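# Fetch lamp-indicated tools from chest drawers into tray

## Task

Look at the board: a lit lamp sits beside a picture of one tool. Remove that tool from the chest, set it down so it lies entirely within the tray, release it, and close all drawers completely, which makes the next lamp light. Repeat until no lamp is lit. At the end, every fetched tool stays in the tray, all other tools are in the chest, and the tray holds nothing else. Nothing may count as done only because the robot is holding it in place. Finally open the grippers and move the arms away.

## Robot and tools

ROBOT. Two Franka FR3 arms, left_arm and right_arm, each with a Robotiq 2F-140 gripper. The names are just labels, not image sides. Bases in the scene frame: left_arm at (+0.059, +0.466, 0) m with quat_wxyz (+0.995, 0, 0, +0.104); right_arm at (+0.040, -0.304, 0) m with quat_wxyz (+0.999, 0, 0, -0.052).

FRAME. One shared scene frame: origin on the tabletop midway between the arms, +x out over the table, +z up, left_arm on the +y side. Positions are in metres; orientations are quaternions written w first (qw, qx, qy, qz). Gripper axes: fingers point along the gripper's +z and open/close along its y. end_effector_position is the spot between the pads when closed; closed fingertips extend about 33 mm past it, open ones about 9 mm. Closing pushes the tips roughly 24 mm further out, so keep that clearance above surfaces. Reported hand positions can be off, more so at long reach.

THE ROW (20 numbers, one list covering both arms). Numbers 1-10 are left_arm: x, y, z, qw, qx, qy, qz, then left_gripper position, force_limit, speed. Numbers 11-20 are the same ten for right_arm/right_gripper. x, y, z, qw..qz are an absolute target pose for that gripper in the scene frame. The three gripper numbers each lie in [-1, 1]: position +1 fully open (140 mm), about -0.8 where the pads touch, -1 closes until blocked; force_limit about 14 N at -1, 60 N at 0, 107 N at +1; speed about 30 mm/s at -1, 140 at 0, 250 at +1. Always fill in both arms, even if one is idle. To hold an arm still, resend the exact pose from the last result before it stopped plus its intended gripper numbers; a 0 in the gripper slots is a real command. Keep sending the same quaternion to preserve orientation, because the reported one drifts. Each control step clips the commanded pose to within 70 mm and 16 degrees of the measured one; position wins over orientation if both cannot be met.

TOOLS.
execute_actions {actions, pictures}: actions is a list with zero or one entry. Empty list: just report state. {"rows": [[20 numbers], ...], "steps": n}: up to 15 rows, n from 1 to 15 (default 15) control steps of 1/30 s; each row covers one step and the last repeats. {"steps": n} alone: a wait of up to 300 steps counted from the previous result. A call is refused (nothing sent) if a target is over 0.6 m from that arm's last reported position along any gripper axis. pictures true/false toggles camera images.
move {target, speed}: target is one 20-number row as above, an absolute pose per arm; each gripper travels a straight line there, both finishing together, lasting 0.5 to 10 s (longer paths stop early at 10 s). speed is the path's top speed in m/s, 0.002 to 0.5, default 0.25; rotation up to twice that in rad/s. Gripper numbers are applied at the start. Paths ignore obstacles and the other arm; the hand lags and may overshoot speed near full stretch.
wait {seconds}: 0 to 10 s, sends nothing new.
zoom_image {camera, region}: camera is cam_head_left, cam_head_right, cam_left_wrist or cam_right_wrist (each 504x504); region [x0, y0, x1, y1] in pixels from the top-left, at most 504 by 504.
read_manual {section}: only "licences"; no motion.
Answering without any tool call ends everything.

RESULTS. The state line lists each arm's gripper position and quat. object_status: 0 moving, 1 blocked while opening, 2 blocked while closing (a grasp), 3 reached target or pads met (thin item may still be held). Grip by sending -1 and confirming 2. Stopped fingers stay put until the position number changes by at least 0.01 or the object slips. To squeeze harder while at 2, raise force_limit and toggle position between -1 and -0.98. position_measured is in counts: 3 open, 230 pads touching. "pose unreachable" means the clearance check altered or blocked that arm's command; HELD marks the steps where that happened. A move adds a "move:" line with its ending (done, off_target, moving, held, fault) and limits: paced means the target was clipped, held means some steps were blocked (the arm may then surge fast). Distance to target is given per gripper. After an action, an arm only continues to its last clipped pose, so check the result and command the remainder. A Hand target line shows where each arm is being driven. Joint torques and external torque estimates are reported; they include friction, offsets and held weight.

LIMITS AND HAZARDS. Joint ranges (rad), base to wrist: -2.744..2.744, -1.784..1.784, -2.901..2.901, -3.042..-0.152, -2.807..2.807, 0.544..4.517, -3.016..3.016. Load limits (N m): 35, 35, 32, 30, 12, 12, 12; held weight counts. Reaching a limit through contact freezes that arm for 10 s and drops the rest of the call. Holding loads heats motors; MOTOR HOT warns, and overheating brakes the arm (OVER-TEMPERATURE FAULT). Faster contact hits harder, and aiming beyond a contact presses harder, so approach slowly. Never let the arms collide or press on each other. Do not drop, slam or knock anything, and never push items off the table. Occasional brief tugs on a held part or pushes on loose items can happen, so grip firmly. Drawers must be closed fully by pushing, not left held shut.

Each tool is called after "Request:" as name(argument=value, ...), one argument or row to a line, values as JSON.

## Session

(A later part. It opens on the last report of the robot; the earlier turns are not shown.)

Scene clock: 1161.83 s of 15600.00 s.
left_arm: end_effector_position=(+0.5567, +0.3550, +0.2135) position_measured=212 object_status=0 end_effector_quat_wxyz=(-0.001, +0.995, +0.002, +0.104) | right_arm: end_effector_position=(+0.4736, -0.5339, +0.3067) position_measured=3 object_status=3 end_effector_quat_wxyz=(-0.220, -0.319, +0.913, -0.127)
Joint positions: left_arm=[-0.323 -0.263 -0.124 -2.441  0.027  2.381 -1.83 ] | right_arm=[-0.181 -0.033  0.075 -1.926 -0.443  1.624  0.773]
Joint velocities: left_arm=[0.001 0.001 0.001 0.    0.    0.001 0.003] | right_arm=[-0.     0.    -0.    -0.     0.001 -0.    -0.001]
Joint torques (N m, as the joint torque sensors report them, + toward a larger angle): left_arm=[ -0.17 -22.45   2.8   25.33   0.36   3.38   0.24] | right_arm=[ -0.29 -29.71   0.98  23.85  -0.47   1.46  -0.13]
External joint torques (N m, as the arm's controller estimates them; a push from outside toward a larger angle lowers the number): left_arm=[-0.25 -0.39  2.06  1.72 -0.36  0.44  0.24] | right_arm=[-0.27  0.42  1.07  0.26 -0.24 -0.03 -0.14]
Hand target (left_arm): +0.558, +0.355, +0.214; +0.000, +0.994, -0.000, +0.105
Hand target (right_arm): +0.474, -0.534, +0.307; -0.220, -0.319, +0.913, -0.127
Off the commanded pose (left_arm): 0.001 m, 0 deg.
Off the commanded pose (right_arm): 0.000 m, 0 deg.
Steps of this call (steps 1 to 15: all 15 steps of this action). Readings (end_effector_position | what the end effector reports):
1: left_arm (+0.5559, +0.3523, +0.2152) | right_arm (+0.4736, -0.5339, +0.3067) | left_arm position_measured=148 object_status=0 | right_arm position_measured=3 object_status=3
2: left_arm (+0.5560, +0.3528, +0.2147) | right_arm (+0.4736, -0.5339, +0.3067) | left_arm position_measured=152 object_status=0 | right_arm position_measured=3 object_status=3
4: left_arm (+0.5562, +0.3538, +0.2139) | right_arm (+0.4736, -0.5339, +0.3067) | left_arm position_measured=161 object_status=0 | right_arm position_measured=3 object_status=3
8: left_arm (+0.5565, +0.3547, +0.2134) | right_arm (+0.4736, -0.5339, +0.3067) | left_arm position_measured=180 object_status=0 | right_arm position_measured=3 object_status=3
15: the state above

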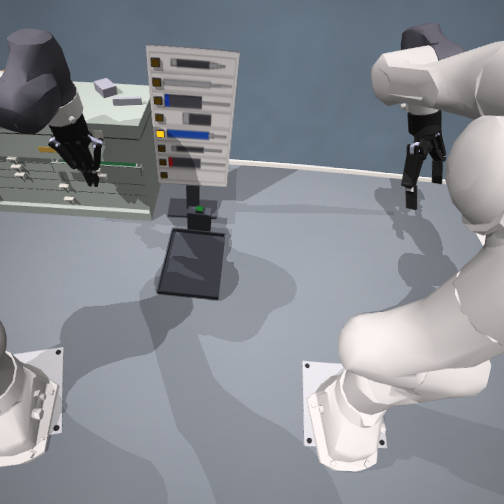

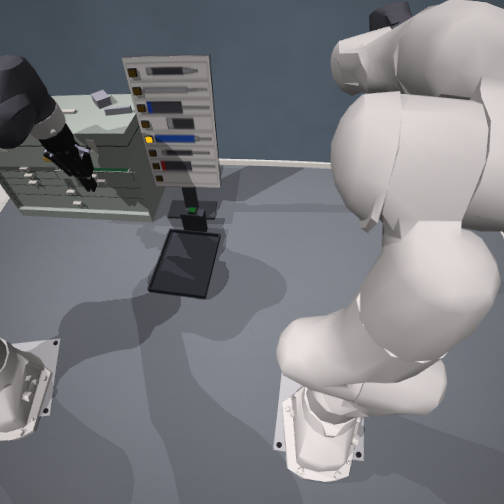

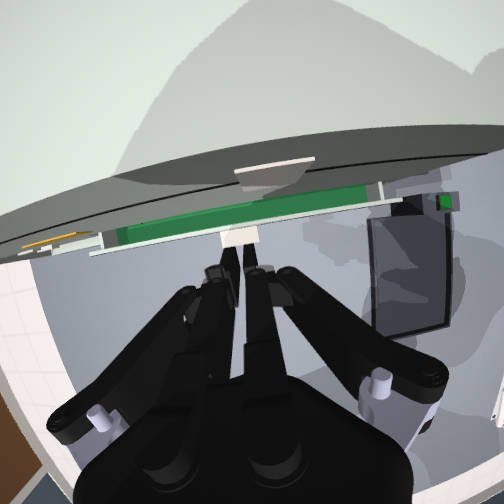

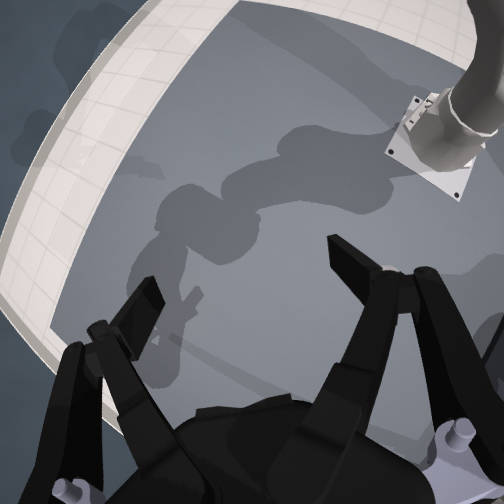

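Request:
execute_actions(
  actions=[
    {"rows":[[0.557,0.355,0.216,0,0.994,0,0.105,-0.15,0,0,0.4736,-0.5339,0.3067,-0.220,-0.319,0.913,-0.127,1,0,0]],"steps":15},
  ],
  pictures=false,
)

Request:
execute_actions(
  actions=[
    {"rows":[[0.562,0.355,0.216,0,0.994,0,0.105,-0.15,0,0,0.4736,-0.5339,0.3067,-0.220,-0.319,0.913,-0.127,1,0,0],[0.567,0.355,0.216,0,0.994,0,0.105,-0.15,0,0,0.4736,-0.5339,0.3067,-0.220,-0.319,0.913,-0.127,1,0,0]],"steps":10},
  ],
  pictures=false,
)

Request:
execute_actions(
  actions=[
    {"rows":[[0.567,0.355,0.216,0,0.994,0,0.105,-1,0,-0.5,0.4736,-0.5339,0.3067,-0.220,-0.319,0.913,-0.127,1,0,0]],"steps":15},
  ],
)

Scene clock: 1175.33 s of 15600.00 s.
left_arm: end_effector_position=(+0.5570, +0.3550, +0.2150) position_measured=148 object_status=0 end_effector_quat_wxyz=(-0.001, +0.994, +0.001, +0.105) | right_arm: end_effector_position=(+0.4736, -0.5339, +0.3067) position_measured=3 object_status=3 end_effector_quat_wxyz=(-0.220, -0.319, +0.913, -0.127)
Joint positions: left_arm=[-0.323 -0.266 -0.124 -2.441  0.026  2.381 -1.828] | right_arm=[-0.181 -0.033  0.075 -1.926 -0.443  1.624  0.773]
Joint velocities: left_arm=[-0.001  0.001 -0.001  0.     0.001  0.    -0.001] | right_arm=[ 0.002 -0.    -0.001  0.001 -0.002 -0.     0.   ]
Joint torques (N m, as the joint torque sensors report them, + toward a larger angle): left_arm=[ -0.78 -23.51   2.37  25.62   0.27   2.61   0.23] | right_arm=[ -0.14 -29.4    0.84  23.75  -0.55   1.47  -0.13]
External joint torques (N m, as the arm's controller estimates them; a push from outside toward a larger angle lowers the number): left_arm=[-0.69 -1.48  1.81  1.93 -0.45 -0.35  0.22] | right_arm=[-0.24  0.77  0.81  0.15 -0.33 -0.02 -0.14]
Hand target (left_arm): +0.557, +0.355, +0.216; +0.000, +0.994, -0.000, +0.105
Hand target (right_arm): +0.474, -0.534, +0.307; -0.220, -0.319, +0.913, -0.127
Off the commanded pose (left_arm): 0.001 m, 0 deg.
Off the commanded pose (right_arm): 0.000 m, 0 deg.
Steps of this call (steps 1 to 90: nothing new was sent; then 10.00 s passed at rest; steps 91 to 105: all 15 steps of this action). Readings (end_effector_position | what the end effector reports):
91: left_arm (+0.5568, +0.3550, +0.2137) | right_arm (+0.4736, -0.5339, +0.3067) | left_arm position_measured=233 object_status=0 | right_arm position_measured=3 object_status=3
92: left_arm (+0.5568, +0.3550, +0.2140) | right_arm (+0.4736, -0.5339, +0.3067) | left_arm position_measured=231 object_status=0 | right_arm position_measured=3 object_status=3
94: left_arm (+0.5570, +0.3550, +0.2147) | right_arm (+0.4736, -0.5339, +0.3067) | left_arm position_measured=211 object_status=0 | right_arm position_measured=3 object_status=3
98: left_arm (+0.5570, +0.3550, +0.2150) | right_arm (+0.4736, -0.5339, +0.3067) | left_arm position_measured=181 object_status=0 | right_arm position_measured=3 object_status=3
105: the state above

Scene clock: 1175.67 s of 15600.00 s.
left_arm: end_effector_position=(+0.5661, +0.3530, +0.2158) position_measured=148 object_status=3 end_effector_quat_wxyz=(+0.001, +0.994, +0.001, +0.105) | right_arm: end_effector_position=(+0.4736, -0.5339, +0.3067) position_measured=3 object_status=3 end_effector_quat_wxyz=(-0.220, -0.319, +0.913, -0.127)
Joint positions: left_arm=[-0.323 -0.239 -0.122 -2.412  0.027  2.38  -1.828] | right_arm=[-0.181 -0.033  0.075 -1.926 -0.443  1.624  0.773]
Joint velocities: left_arm=[-0.     0.006  0.003  0.009  0.002  0.     0.001] | right_arm=[ 0.001 -0.001 -0.001 -0.001  0.001 -0.    -0.   ]
Joint torques (N m, as the joint torque sensors report them, + toward a larger angle): left_arm=[  1.21 -22.45   1.33  26.44   1.41   2.74   0.28] | right_arm=[ -0.17 -29.65   0.77  23.58  -0.51   1.46  -0.13]
External joint torques (N m, as the arm's controller estimates them; a push from outside toward a larger angle lowers the number): left_arm=[ 1.28  0.61  0.82  2.77  0.69 -0.21  0.28] | right_arm=[-0.25  0.58  0.76 -0.04 -0.29 -0.03 -0.14]
Hand target (left_arm): +0.567, +0.355, +0.216; -0.000, +0.994, -0.000, +0.105
Hand target (right_arm): +0.474, -0.534, +0.307; -0.220, -0.319, +0.913, -0.127
Off the commanded pose (left_arm): 0.002 m, 0 deg.
Off the commanded pose (right_arm): 0.000 m, 0 deg.
Steps of this call (steps 1 to 10: all 10 steps of this action). Readings (end_effector_position | what the end effector reports):
1: left_arm (+0.5580, +0.3547, +0.2154) | right_arm (+0.4736, -0.5339, +0.3067) | left_arm position_measured=148 object_status=0 | right_arm position_measured=3 object_status=3
2: left_arm (+0.5605, +0.3540, +0.2160) | right_arm (+0.4736, -0.5339, +0.3067) | left_arm position_measured=148 object_status=0 | right_arm position_measured=3 object_status=3
4: left_arm (+0.5639, +0.3532, +0.2161) | right_arm (+0.4736, -0.5339, +0.3067) | left_arm position_measured=148 object_status=3 | right_arm position_measured=3 object_status=3
8: left_arm (+0.5658, +0.3530, +0.2157) | right_arm (+0.4736, -0.5339, +0.3067) | left_arm position_measured=148 object_status=3 | right_arm position_measured=3 object_status=3
10: the state above

Scene clock: 1176.17 s of 15600.00 s.
left_arm: end_effector_position=(+0.5664, +0.3515, +0.2163) position_measured=192 object_status=0 end_effector_quat_wxyz=(+0.001, +0.994, -0.001, +0.106) | right_arm: end_effector_position=(+0.4736, -0.5339, +0.3067) position_measured=3 object_status=3 end_effector_quat_wxyz=(-0.220, -0.319, +0.913, -0.127)
Joint positions: left_arm=[-0.325 -0.239 -0.123 -2.411  0.027  2.38  -1.827] | right_arm=[-0.181 -0.033  0.075 -1.926 -0.443  1.624  0.773]
Joint velocities: left_arm=[-0.001 -0.001  0.001 -0.001 -0.     0.    -0.001] | right_arm=[ 0.    -0.    -0.002  0.     0.    -0.001 -0.003]
Joint torques (N m, as the joint torque sensors report them, + toward a larger angle): left_arm=[  1.83 -22.88   3.21  25.16   1.31   2.73   0.25] | right_arm=[  0.01 -29.54   0.95  23.62  -0.51   1.47  -0.14]
External joint torques (N m, as the arm's controller estimates them; a push from outside toward a larger angle lowers the number): left_arm=[ 1.79  0.26  2.56  1.42  0.59 -0.23  0.25] | right_arm=[-0.05  0.65  0.96  0.02 -0.29 -0.02 -0.15]
Hand target (left_arm): +0.567, +0.355, +0.216; +0.000, +0.994, +0.000, +0.105
Hand target (right_arm): +0.474, -0.534, +0.307; -0.220, -0.319, +0.913, -0.127
Off the commanded pose (left_arm): 0.004 m, 0 deg.
Off the commanded pose (right_arm): 0.000 m, 0 deg.
Steps of this call (steps 1 to 15: all 15 steps of this action). Readings (end_effector_position | what the end effector reports):
1: left_arm (+0.5662, +0.3531, +0.2158) | right_arm (+0.4736, -0.5339, +0.3067) | left_arm position_measured=148 object_status=0 | right_arm position_measured=3 object_status=3
2: left_arm (+0.5663, +0.3531, +0.2159) | right_arm (+0.4736, -0.5339, +0.3067) | left_arm position_measured=152 object_status=0 | right_arm position_measured=3 object_status=3
4: left_arm (+0.5664, +0.3532, +0.2159) | right_arm (+0.4736, -0.5339, +0.3067) | left_arm position_measured=161 object_status=0 | right_arm position_measured=3 object_status=3
8: left_arm (+0.5664, +0.3528, +0.2161) | right_arm (+0.4736, -0.5339, +0.3067) | left_arm position_measured=180 object_status=0 | right_arm position_measured=3 object_status=3
15: the state above

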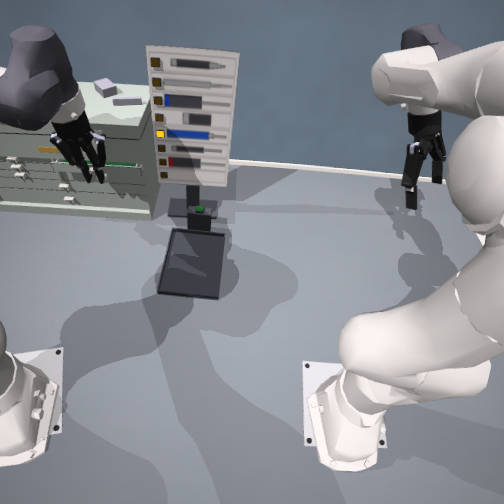

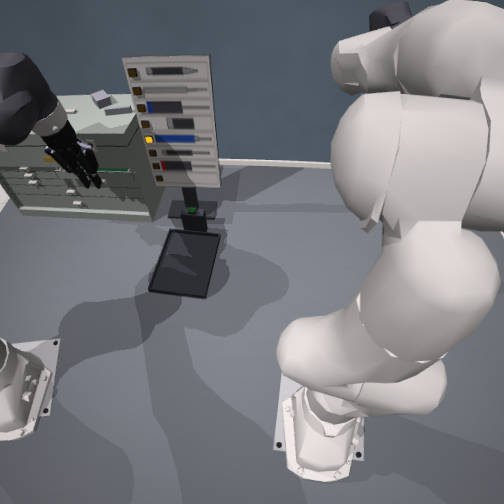

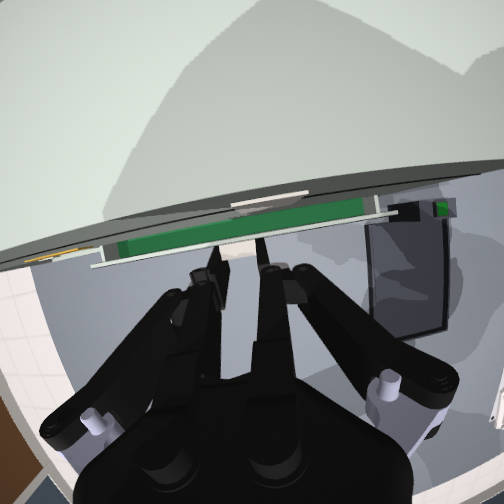

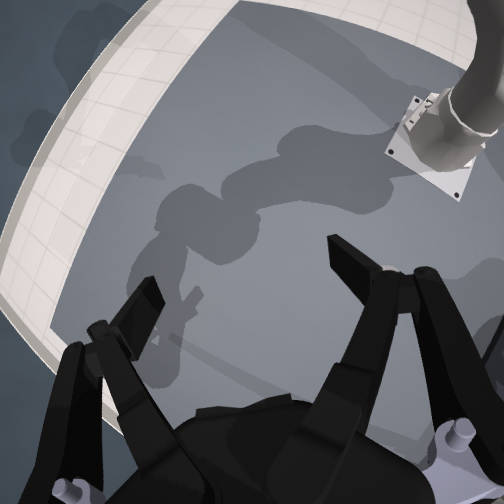

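Request:
move(
  target=[0.44,0.351,0.216,0,0.994,0,0.105,-1,0,-0.5,0.4736,-0.5339,0.3067,-0.220,-0.319,0.913,-0.127,1,0,0],
  speed=0.07,
)

Scene clock: 1183.07 s of 15600.00 s.
left_arm: end_effector_position=(+0.4423, +0.3545, +0.2155) position_measured=192 object_status=2 end_effector_quat_wxyz=(+0.001, +0.994, +0.000, +0.105) | right_arm: end_effector_position=(+0.4736, -0.5339, +0.3067) position_measured=3 object_status=3 end_effector_quat_wxyz=(-0.220, -0.319, +0.913, -0.127)
Joint positions: left_arm=[-0.384 -0.646 -0.145 -2.75  -0.037  2.311 -1.851] | right_arm=[-0.181 -0.033  0.075 -1.926 -0.443  1.624  0.773]
Joint velocities: left_arm=[-0.002 -0.005 -0.001 -0.001 -0.003 -0.007 -0.003] | right_arm=[ 0.    -0.     0.     0.001  0.002  0.    -0.002]
Joint torques (N m, as the joint torque sensors report them, + toward a larger angle): left_arm=[ -4.72 -10.38  -0.63  23.92  -0.75   2.72  -0.26] | right_arm=[ -0.43 -29.78   1.08  23.85  -0.49   1.51  -0.15]
External joint torques (N m, as the arm's controller estimates them; a push from outside toward a larger angle lowers the number): left_arm=[-4.68 -0.81 -1.95 -0.14 -1.51 -0.24 -0.26] | right_arm=[-0.45  0.46  1.13  0.18 -0.26  0.01 -0.16]
Hand target (left_arm): +0.440, +0.350, +0.215; +0.003, +0.995, -0.001, +0.104
Hand target (right_arm): +0.474, -0.534, +0.307; -0.220, -0.319, +0.913, -0.127
Off the commanded pose (left_arm): 0.004 m, 0 deg.
Off the commanded pose (right_arm): 0.000 m, 0 deg.
After step 90, 1.70 s passed at rest.
move: off_target (left_arm)

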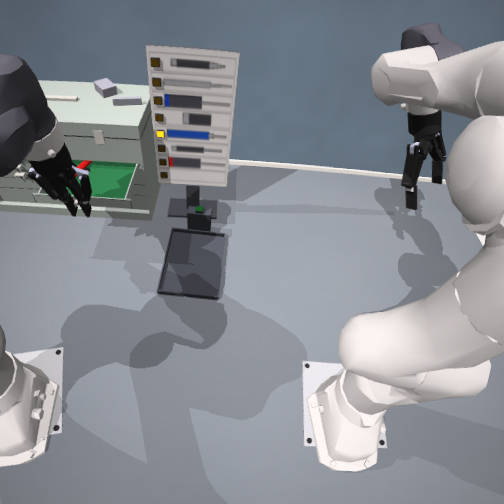

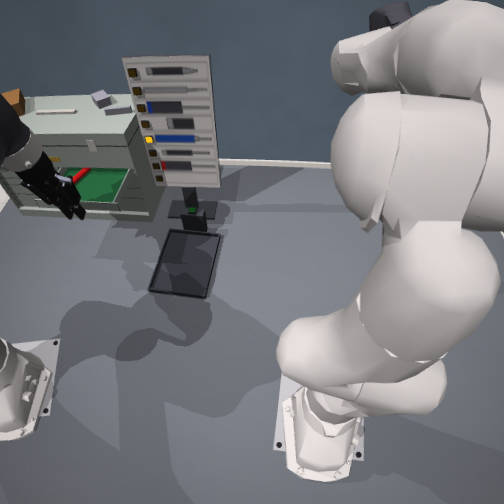

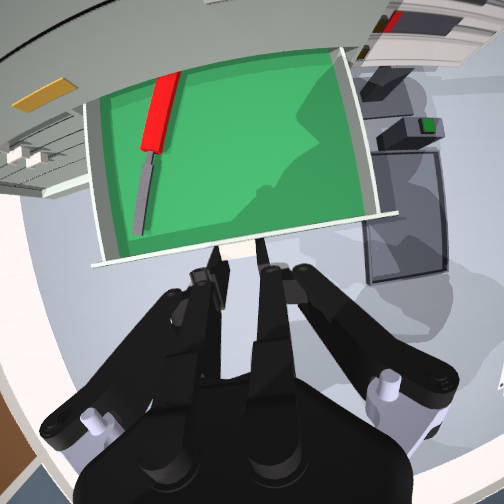

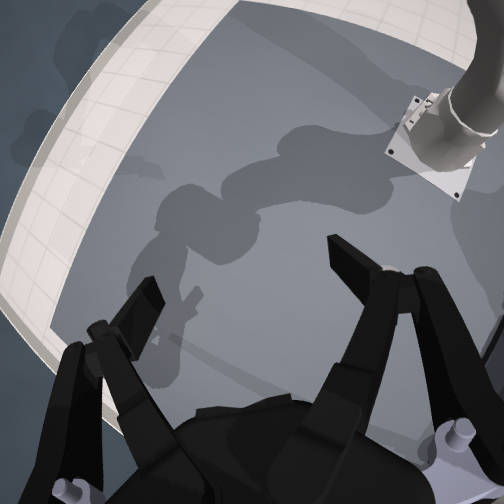

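Request:
move(
  target=[0.567,0.352,0.216,0,0.994,0,0.105,-1,0,-0.5,0.4736,-0.5339,0.3067,-0.220,-0.319,0.913,-0.127,1,0,0],
  speed=0.08,
)

Request:
execute_actions(
  actions=[
    {"rows":[[0.567,0.352,0.216,0,0.994,0,0.105,-0.15,0,0,0.4736,-0.5339,0.3067,-0.220,-0.319,0.913,-0.127,1,0,0]],"steps":10},
  ],
  pictures=false,
)

Request:
move(
  target=[0.546,0.355,0.204,0,0.94,0,0.342,-0.15,0,0,0.4736,-0.5339,0.3067,-0.220,-0.319,0.913,-0.127,1,0,0],
  speed=0.15,
)

Request:
move(
  target=[0.599,0.355,0.204,0,0.94,0,0.342,-0.15,0,0,0.4736,-0.5339,0.3067,-0.220,-0.319,0.913,-0.127,1,0,0],
  speed=0.03,
)

Scene clock: 1199.57 s of 15600.00 s.
left_arm: end_effector_position=(+0.5651, +0.3514, +0.2164) position_measured=192 object_status=2 end_effector_quat_wxyz=(-0.002, +0.995, +0.001, +0.104) | right_arm: end_effector_position=(+0.4736, -0.5339, +0.3067) position_measured=3 object_status=3 end_effector_quat_wxyz=(-0.220, -0.319, +0.913, -0.127)
Joint positions: left_arm=[-0.314 -0.24  -0.137 -2.409  0.031  2.373 -1.836] | right_arm=[-0.181 -0.033  0.075 -1.926 -0.443  1.624  0.773]
Joint velocities: left_arm=[ 0.001  0.003  0.     0.004  0.002 -0.001  0.001] | right_arm=[-0.001 -0.001  0.    -0.001 -0.001  0.001  0.   ]
Joint torques (N m, as the joint torque sensors report them, + toward a larger angle): left_arm=[  1.83 -21.93   2.65  25.53   1.59   3.33   0.08] | right_arm=[ -0.17 -29.65   0.86  23.43  -0.51   1.46  -0.15]
External joint torques (N m, as the arm's controller estimates them; a push from outside toward a larger angle lowers the number): left_arm=[1.82 1.25 1.94 1.75 0.86 0.37 0.08] | right_arm=[-0.2   0.72  0.9  -0.26 -0.27 -0.04 -0.16]
Hand target (left_arm): +0.567, +0.354, +0.217; -0.003, +0.994, +0.001, +0.106
Hand target (right_arm): +0.474, -0.534, +0.307; -0.220, -0.319, +0.913, -0.127
Off the commanded pose (left_arm): 0.002 m, 0 deg.
Off the commanded pose (right_arm): 0.000 m, 0 deg.
After step 90, 11.60 s passed at rest.
move: done

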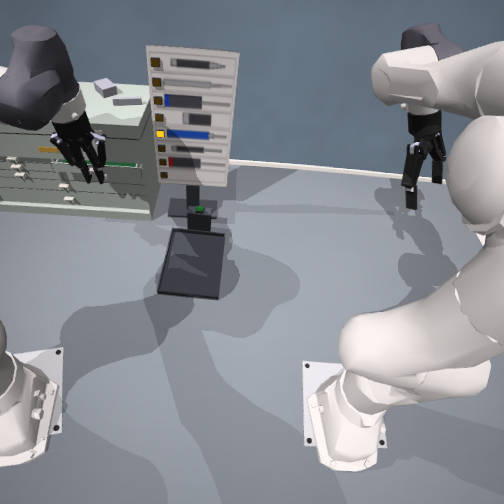

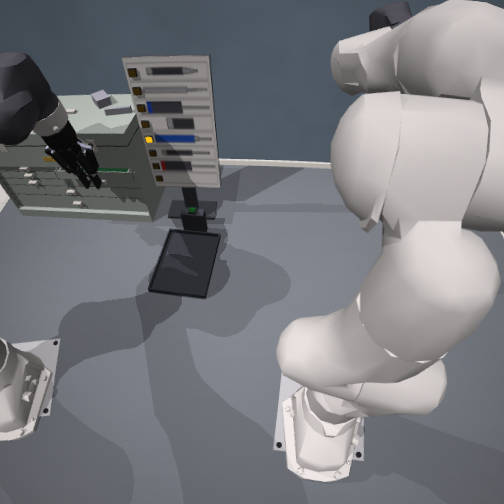

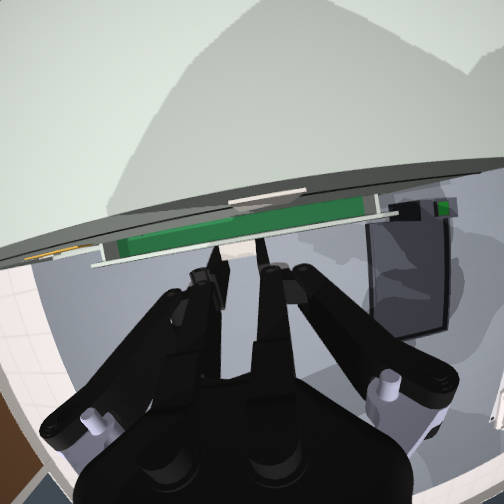

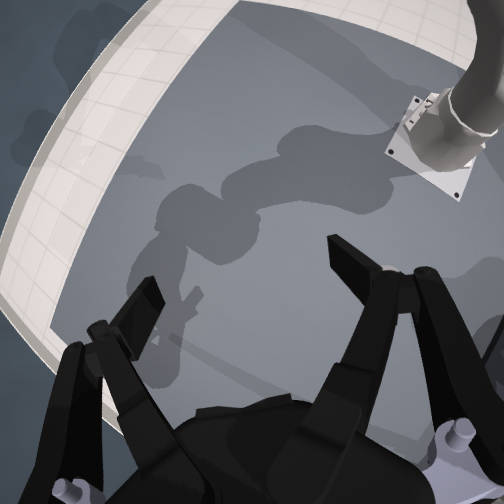

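Scene clock: 1199.90 s of 15600.00 s.
left_arm: end_effector_position=(+0.5655, +0.3522, +0.2154) position_measured=148 object_status=0 end_effector_quat_wxyz=(-0.001, +0.995, +0.001, +0.104) | right_arm: end_effector_position=(+0.4736, -0.5339, +0.3067) position_measured=3 object_status=3 end_effector_quat_wxyz=(-0.220, -0.319, +0.913, -0.127)
Joint positions: left_arm=[-0.314 -0.237 -0.134 -2.409  0.029  2.375 -1.833] | right_arm=[-0.181 -0.033  0.075 -1.926 -0.443  1.624  0.773]
Joint velocities: left_arm=[-0.    -0.     0.001 -0.001 -0.     0.002  0.005] | right_arm=[-0.001 -0.001 -0.001 -0.001 -0.001 -0.     0.001]
Joint torques (N m, as the joint torque sensors report them, + toward a larger angle): left_arm=[  0.12 -23.05   2.43  25.6    0.16   3.45   0.2 ] | right_arm=[ -0.23 -29.62   1.11  23.78  -0.49   1.47  -0.12]
External joint torques (N m, as the arm's controller estimates them; a push from outside toward a larger angle lowers the number): left_arm=[ 0.14  0.    1.78  1.92 -0.56  0.51  0.19] | right_arm=[-0.24  0.61  1.17  0.16 -0.26 -0.02 -0.13]
Hand target (left_arm): +0.567, +0.352, +0.216; +0.000, +0.994, -0.000, +0.105
Hand target (right_arm): +0.474, -0.534, +0.307; -0.220, -0.319, +0.913, -0.127
Off the commanded pose (left_arm): 0.002 m, 0 deg.
Off the commanded pose (right_arm): 0.000 m, 0 deg.
Steps of this call (steps 1 to 10: all 10 steps of this action). Readings (end_effector_position | what the end effector reports):
1: left_arm (+0.5652, +0.3514, +0.2163) | right_arm (+0.4736, -0.5339, +0.3067) | left_arm position_measured=192 object_status=0 | right_arm position_measured=3 object_status=3
2: left_arm (+0.5653, +0.3515, +0.2160) | right_arm (+0.4736, -0.5339, +0.3067) | left_arm position_measured=191 object_status=0 | right_arm position_measured=3 object_status=3
4: left_arm (+0.5653, +0.3519, +0.2155) | right_arm (+0.4736, -0.5339, +0.3067) | left_arm position_measured=171 object_status=0 | right_arm position_measured=3 object_status=3
8: left_arm (+0.5655, +0.3521, +0.2153) | right_arm (+0.4736, -0.5339, +0.3067) | left_arm position_measured=148 object_status=0 | right_arm position_measured=3 object_status=3
10: the state above

Scene clock: 1202.50 s of 15600.00 s.
left_arm: end_effector_position=(+0.5489, +0.3579, +0.2024) position_measured=148 object_status=3 end_effector_quat_wxyz=(-0.001, +0.940, -0.002, +0.342) | right_arm: end_effector_position=(+0.4736, -0.5339, +0.3067) position_measured=3 object_status=3 end_effector_quat_wxyz=(-0.220, -0.319, +0.913, -0.127)
Joint positions: left_arm=[-0.047 -0.489 -0.455 -2.942  0.127  3.17  -2.015] | right_arm=[-0.181 -0.033  0.075 -1.926 -0.443  1.624  0.773]
Joint velocities: left_arm=[ 0.004 -0.001 -0.006  0.    -0.009  0.013 -0.009] | right_arm=[-0.     0.     0.001 -0.    -0.    -0.001 -0.001]
Joint torques (N m, as the joint torque sensors report them, + toward a larger angle): left_arm=[  2.44 -12.31   4.73  19.89  -0.78   3.76  -0.21] | right_arm=[ -0.17 -29.53   0.91  23.92  -0.56   1.44  -0.14]
External joint torques (N m, as the arm's controller estimates them; a push from outside toward a larger angle lowers the number): left_arm=[ 2.39 -1.75  0.68 -0.61 -0.55  0.44 -0.23] | right_arm=[-0.21  0.55  0.93  0.36 -0.34 -0.05 -0.15]
Hand target (left_arm): +0.549, +0.359, +0.203; +0.001, +0.939, +0.003, +0.344
Hand target (right_arm): +0.474, -0.534, +0.307; -0.220, -0.319, +0.913, -0.127
Off the commanded pose (left_arm): 0.004 m, 0 deg.
Off the commanded pose (right_arm): 0.000 m, 0 deg.
move: off_target (left_arm)

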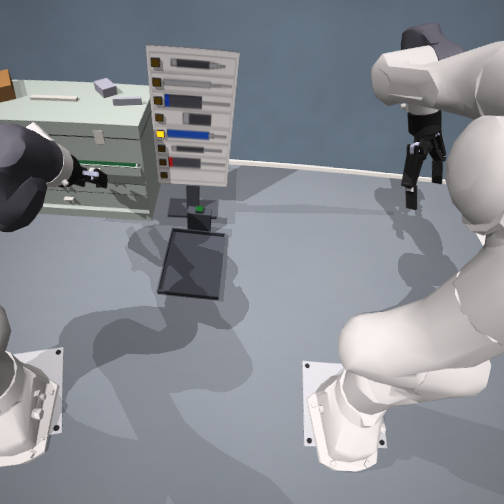

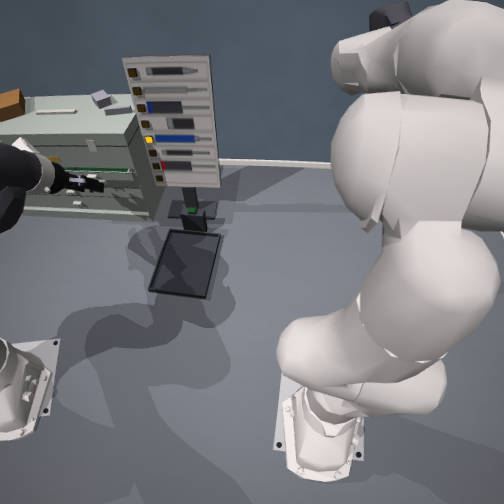

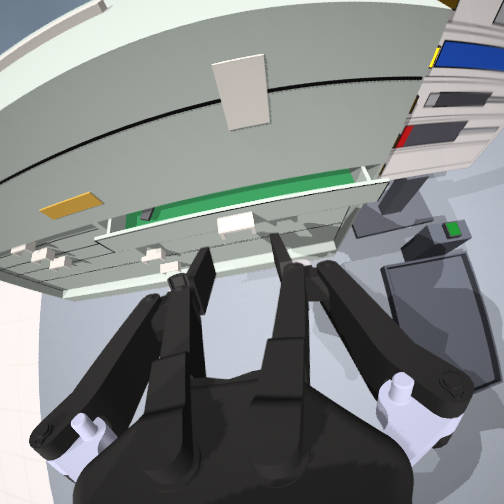

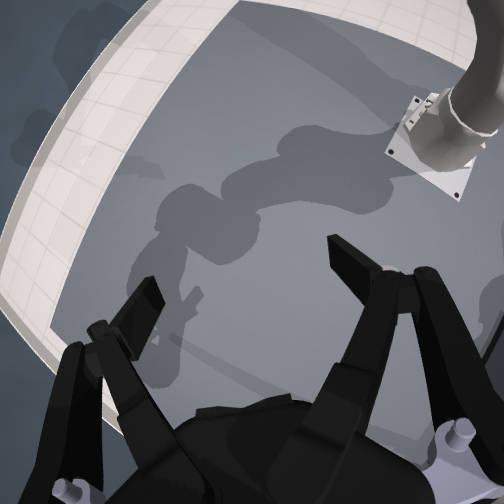

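Scene clock: 1204.40 s of 15600.00 s.
left_arm: end_effector_position=(+0.5949, +0.3569, +0.2015) position_measured=148 object_status=3 end_effector_quat_wxyz=(-0.004, +0.941, -0.001, +0.339) | right_arm: end_effector_position=(+0.4736, -0.5339, +0.3067) position_measured=3 object_status=3 end_effector_quat_wxyz=(-0.220, -0.319, +0.913, -0.127)
Joint positions: left_arm=[ 0.147 -0.348 -0.602 -2.802  0.157  3.181 -2.014] | right_arm=[-0.181 -0.033  0.075 -1.926 -0.443  1.624  0.773]
Joint velocities: left_arm=[ 0.016 -0.001 -0.018  0.003  0.001 -0.001  0.001] | right_arm=[ 0.    -0.    -0.001  0.    -0.     0.    -0.001]
Joint torques (N m, as the joint torque sensors report them, + toward a larger angle): left_arm=[ 2.33 -9.83  3.18 26.97 -0.06  4.37 -0.1 ] | right_arm=[ -0.24 -29.96   0.99  23.85  -0.51   1.5   -0.09]
External joint torques (N m, as the arm's controller estimates them; a push from outside toward a larger angle lowers the number): left_arm=[ 2.38  3.75 -1.19  6.55  0.19  1.04 -0.12] | right_arm=[-0.22  0.13  1.09  0.29 -0.29  0.02 -0.1 ]
Hand target (left_arm): +0.599, +0.356, +0.204; -0.002, +0.940, -0.000, +0.342
Hand target (right_arm): +0.474, -0.534, +0.307; -0.220, -0.319, +0.913, -0.127
Off the commanded pose (left_arm): 0.005 m, 1 deg.
Off the commanded pose (right_arm): 0.000 m, 0 deg.
move: off_target (left_arm)

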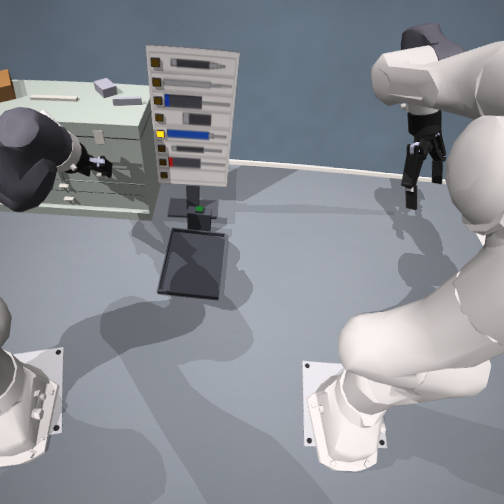

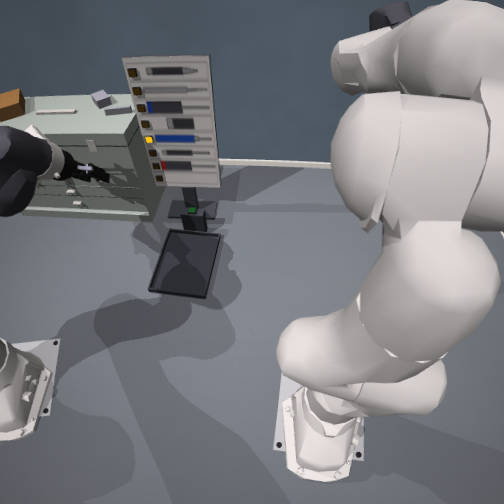

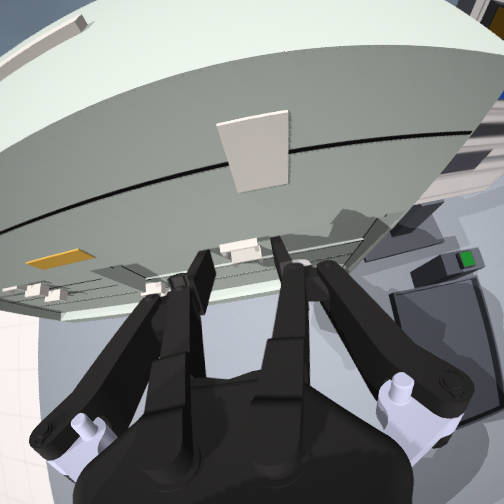

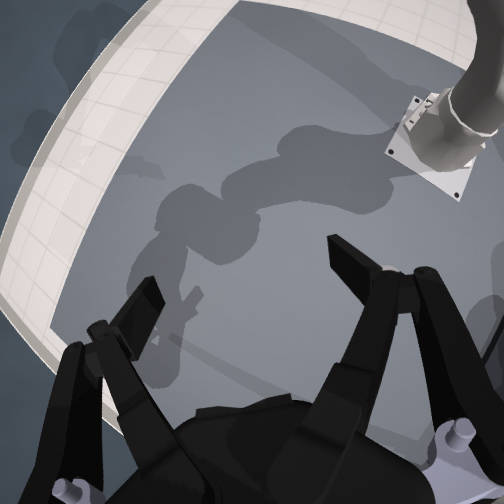

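Request:
move(
  target=[0.578,0.355,0.195,0,0.94,0,0.342,-0.15,0,0,0.4736,-0.5339,0.3067,-0.220,-0.319,0.913,-0.127,1,0,0],
  speed=0.05,
)

Request:
move(
  target=[0.580,0.355,0.160,0,0.94,0,0.342,-0.15,0,0,0.4736,-0.5339,0.3067,-0.220,-0.319,0.913,-0.127,1,0,0],
  speed=0.05,
)

Request:
execute_actions(
  actions=[
    {"rows":[[0.585,0.355,0.160,0,0.94,0,0.342,-0.15,0,0,0.4736,-0.5339,0.3067,-0.220,-0.319,0.913,-0.127,1,0,0],[0.589,0.355,0.160,0,0.94,0,0.342,-0.15,0,0,0.4736,-0.5339,0.3067,-0.220,-0.319,0.913,-0.127,1,0,0],[0.593,0.355,0.160,0,0.94,0,0.342,-0.15,0,0,0.4736,-0.5339,0.3067,-0.220,-0.319,0.913,-0.127,1,0,0]],"steps":12},
  ],
)

Request:
zoom_image(
  camera="cam_left_wrist",
  region=[150,170,330,310],
)

Scene clock: 1220.53 s of 15600.00 s.
left_arm: end_effector_position=(+0.5780, +0.3555, +0.1939) position_measured=148 object_status=3 end_effector_quat_wxyz=(-0.002, +0.940, -0.003, +0.340) | right_arm: end_effector_position=(+0.4736, -0.5339, +0.3067) position_measured=3 object_status=3 end_effector_quat_wxyz=(-0.220, -0.319, +0.913, -0.127)
Joint positions: left_arm=[ 0.11  -0.378 -0.586 -2.858  0.143  3.209 -2.017] | right_arm=[-0.181 -0.033  0.075 -1.926 -0.443  1.624  0.773]
Joint velocities: left_arm=[-0.007 -0.002  0.005 -0.003 -0.01   0.016 -0.002] | right_arm=[-0.    -0.001 -0.    -0.    -0.001 -0.    -0.   ]
Joint torques (N m, as the joint torque sensors report them, + toward a larger angle): left_arm=[ -2.67 -14.4    6.23  19.83  -0.87   3.79  -0.06] | right_arm=[ -0.28 -29.62   1.16  23.57  -0.49   1.48  -0.13]
External joint torques (N m, as the arm's controller estimates them; a push from outside toward a larger angle lowers the number): left_arm=[-2.67 -1.89  1.83 -0.24 -0.59  0.45 -0.08] | right_arm=[-0.31  0.64  1.2  -0.08 -0.26 -0.01 -0.14]
Hand target (left_arm): +0.578, +0.355, +0.195; +0.000, +0.940, +0.000, +0.342
Hand target (right_arm): +0.474, -0.534, +0.307; -0.220, -0.319, +0.913, -0.127
Off the commanded pose (left_arm): 0.001 m, 0 deg.
Off the commanded pose (right_arm): 0.000 m, 0 deg.
After step 90, 12.40 s passed at rest.
move: done

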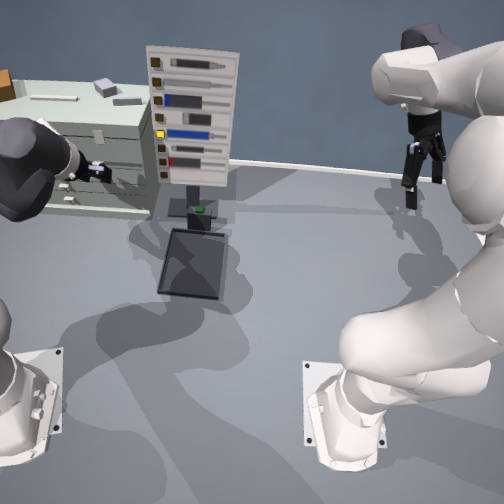

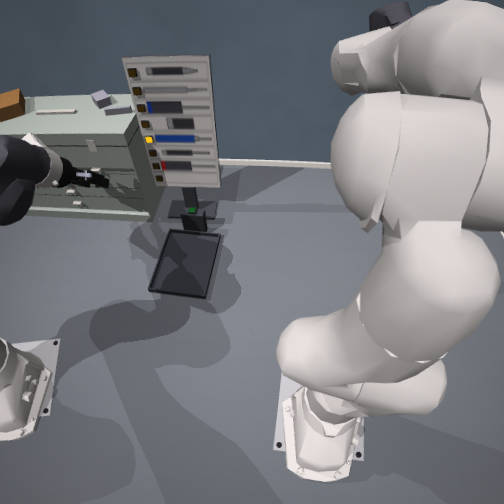

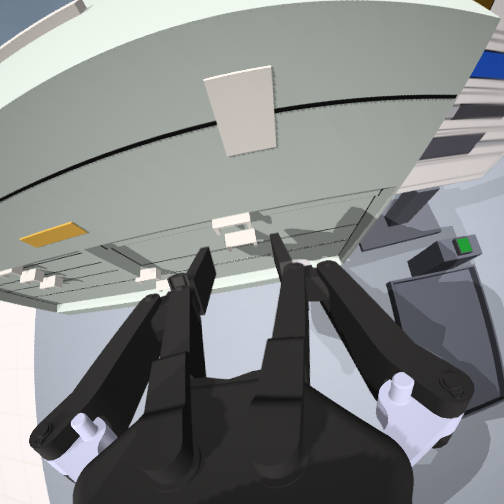

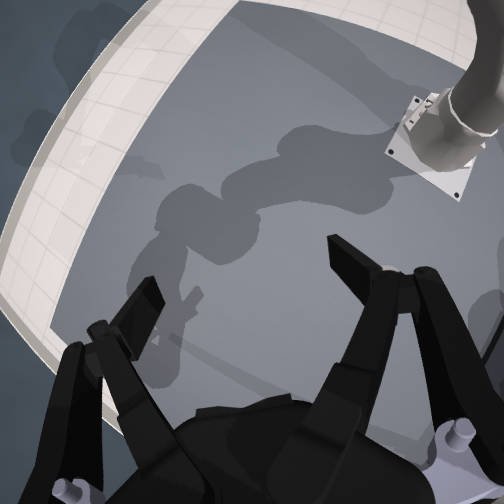

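Scene clock: 1221.70 s of 15600.00 s.
left_arm: end_effector_position=(+0.5798, +0.3557, +0.1596) position_measured=148 object_status=3 end_effector_quat_wxyz=(-0.004, +0.940, -0.004, +0.340) | right_arm: end_effector_position=(+0.4736, -0.5339, +0.3067) position_measured=3 object_status=3 end_effector_quat_wxyz=(-0.220, -0.319, +0.913, -0.127)
Joint positions: left_arm=[ 0.409 -0.312 -0.896 -2.868  0.12   3.337 -2.028] | right_arm=[-0.181 -0.033  0.075 -1.926 -0.443  1.624  0.773]
Joint velocities: left_arm=[ 0.01   0.    -0.014 -0.    -0.011  0.017 -0.001] | right_arm=[ 0.     0.002 -0.    -0.001  0.     0.001  0.001]
Joint torques (N m, as the joint torque sensors report them, + toward a larger angle): left_arm=[  2.   -10.42   6.    17.04  -1.1    3.7   -0.14] | right_arm=[ -0.18 -29.41   0.71  23.79  -0.48   1.45  -0.14]
External joint torques (N m, as the arm's controller estimates them; a push from outside toward a larger angle lowers the number): left_arm=[ 2.03 -1.01  0.74 -0.89 -0.62  0.39 -0.15] | right_arm=[-0.22  0.56  0.74  0.27 -0.27 -0.04 -0.15]
Hand target (left_arm): +0.580, +0.356, +0.160; -0.003, +0.940, -0.000, +0.342
Hand target (right_arm): +0.474, -0.534, +0.307; -0.220, -0.319, +0.913, -0.127
Off the commanded pose (left_arm): 0.001 m, 1 deg.
Off the commanded pose (right_arm): 0.000 m, 0 deg.
move: done

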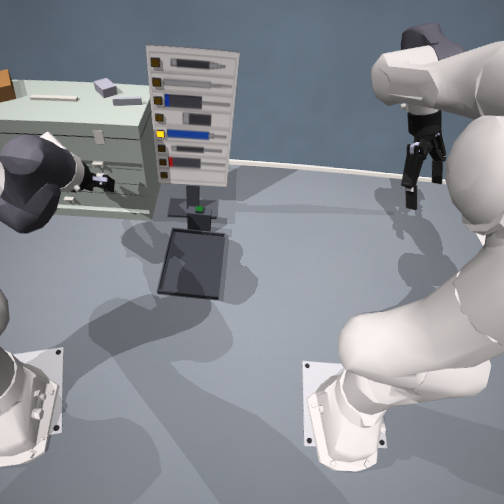

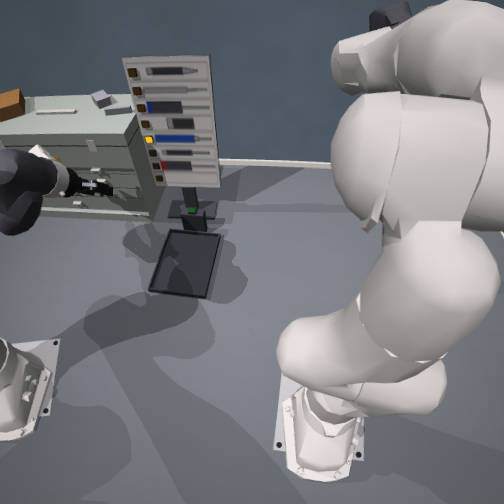

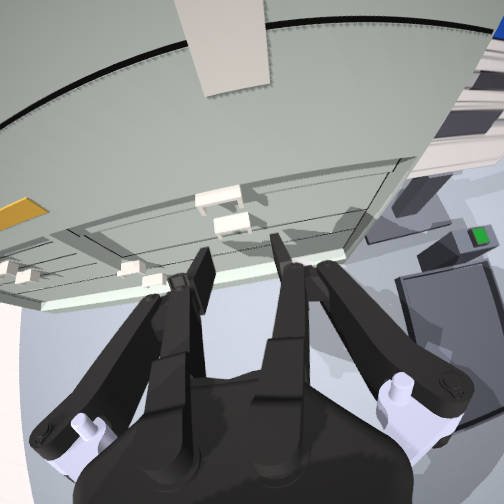

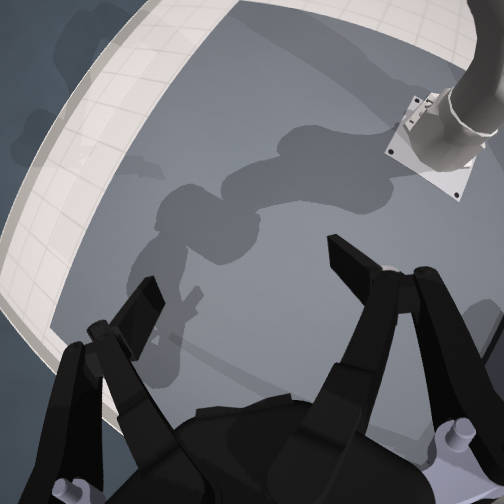

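Scene clock: 1222.10 s of 15600.00 s.
left_arm: end_effector_position=(+0.5914, +0.3555, +0.1586) position_measured=148 object_status=3 end_effector_quat_wxyz=(-0.001, +0.941, +0.001, +0.340) | right_arm: end_effector_position=(+0.4736, -0.5339, +0.3067) position_measured=3 object_status=3 end_effector_quat_wxyz=(-0.220, -0.319, +0.913, -0.127)
Joint positions: left_arm=[ 0.494 -0.283 -0.968 -2.833  0.12   3.339 -2.025] | right_arm=[-0.181 -0.033  0.075 -1.926 -0.443  1.624  0.773]
Joint velocities: left_arm=[ 0.046  0.    -0.049  0.004  0.001  0.007  0.002] | right_arm=[-0.    -0.    -0.001 -0.002 -0.    -0.    -0.002]
Joint torques (N m, as the joint torque sensors report them, + toward a larger angle): left_arm=[ 1.63 -8.92  3.94 19.08 -0.44  3.75  0.1 ] | right_arm=[ -0.1  -29.61   0.38  23.32  -0.52   1.46  -0.14]
External joint torques (N m, as the arm's controller estimates them; a push from outside toward a larger angle lowers the number): left_arm=[ 1.65  0.04 -1.33  1.19  0.02  0.42  0.08] | right_arm=[ 0.05  0.41  0.6  -0.17 -0.28  0.   -0.15]
Hand target (left_arm): +0.593, +0.355, +0.160; -0.000, +0.940, -0.000, +0.342
Hand target (right_arm): +0.474, -0.534, +0.307; -0.220, -0.319, +0.913, -0.127
Off the commanded pose (left_arm): 0.002 m, 0 deg.
Off the commanded pose (right_arm): 0.000 m, 0 deg.
Steps of this call (steps 1 to 12: all 12 steps of this action). Readings (end_effector_position | what the end effector reports):
1: left_arm (+0.5806, +0.3554, +0.1594) | right_arm (+0.4736, -0.5339, +0.3067) | left_arm position_measured=148 object_status=3 | right_arm position_measured=3 object_status=3
2: left_arm (+0.5823, +0.3550, +0.1592) | right_arm (+0.4736, -0.5339, +0.3067) | left_arm position_measured=148 object_status=3 | right_arm position_measured=3 object_status=3
4: left_arm (+0.5872, +0.3548, +0.1595) | right_arm (+0.4736, -0.5339, +0.3067) | left_arm position_measured=148 object_status=3 | right_arm position_measured=3 object_status=3
8: left_arm (+0.5909, +0.3556, +0.1590) | right_arm (+0.4736, -0.5339, +0.3067) | left_arm position_measured=148 object_status=3 | right_arm position_measured=3 object_status=3
12: the state above

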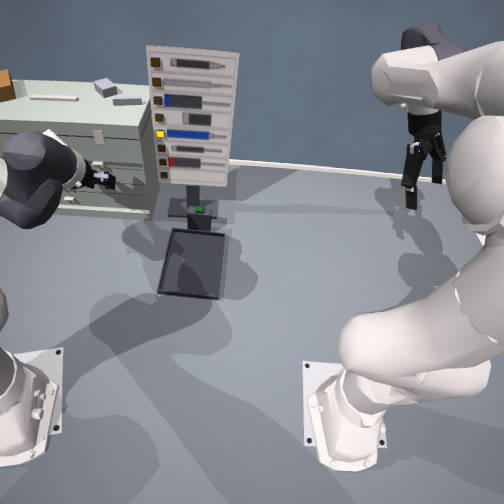

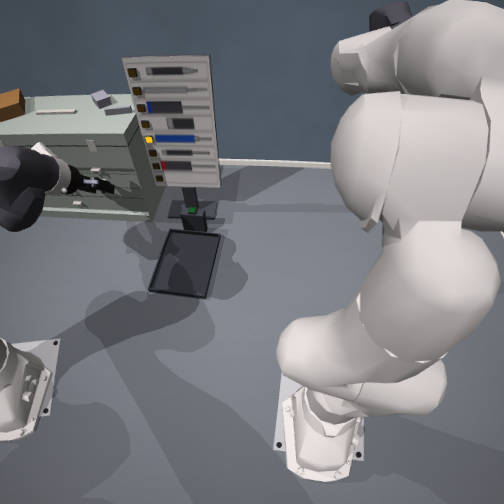

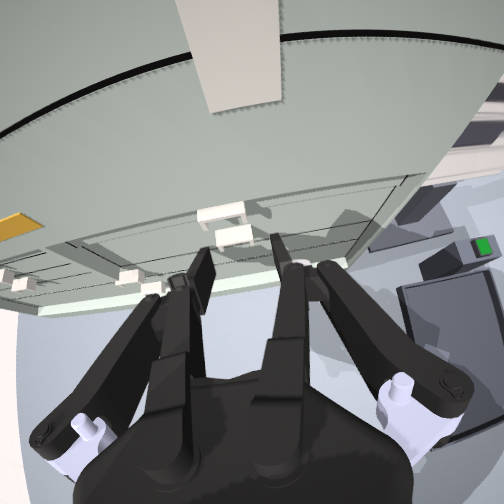

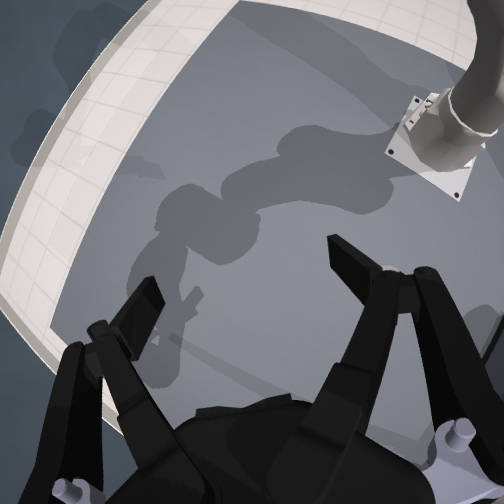

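Region (150, 170, 330, 310) of cam_left_wrist's 504x504 image, scaled by 2.800, with more detail than that image has.

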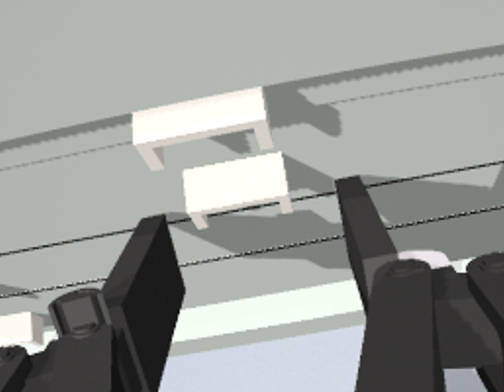

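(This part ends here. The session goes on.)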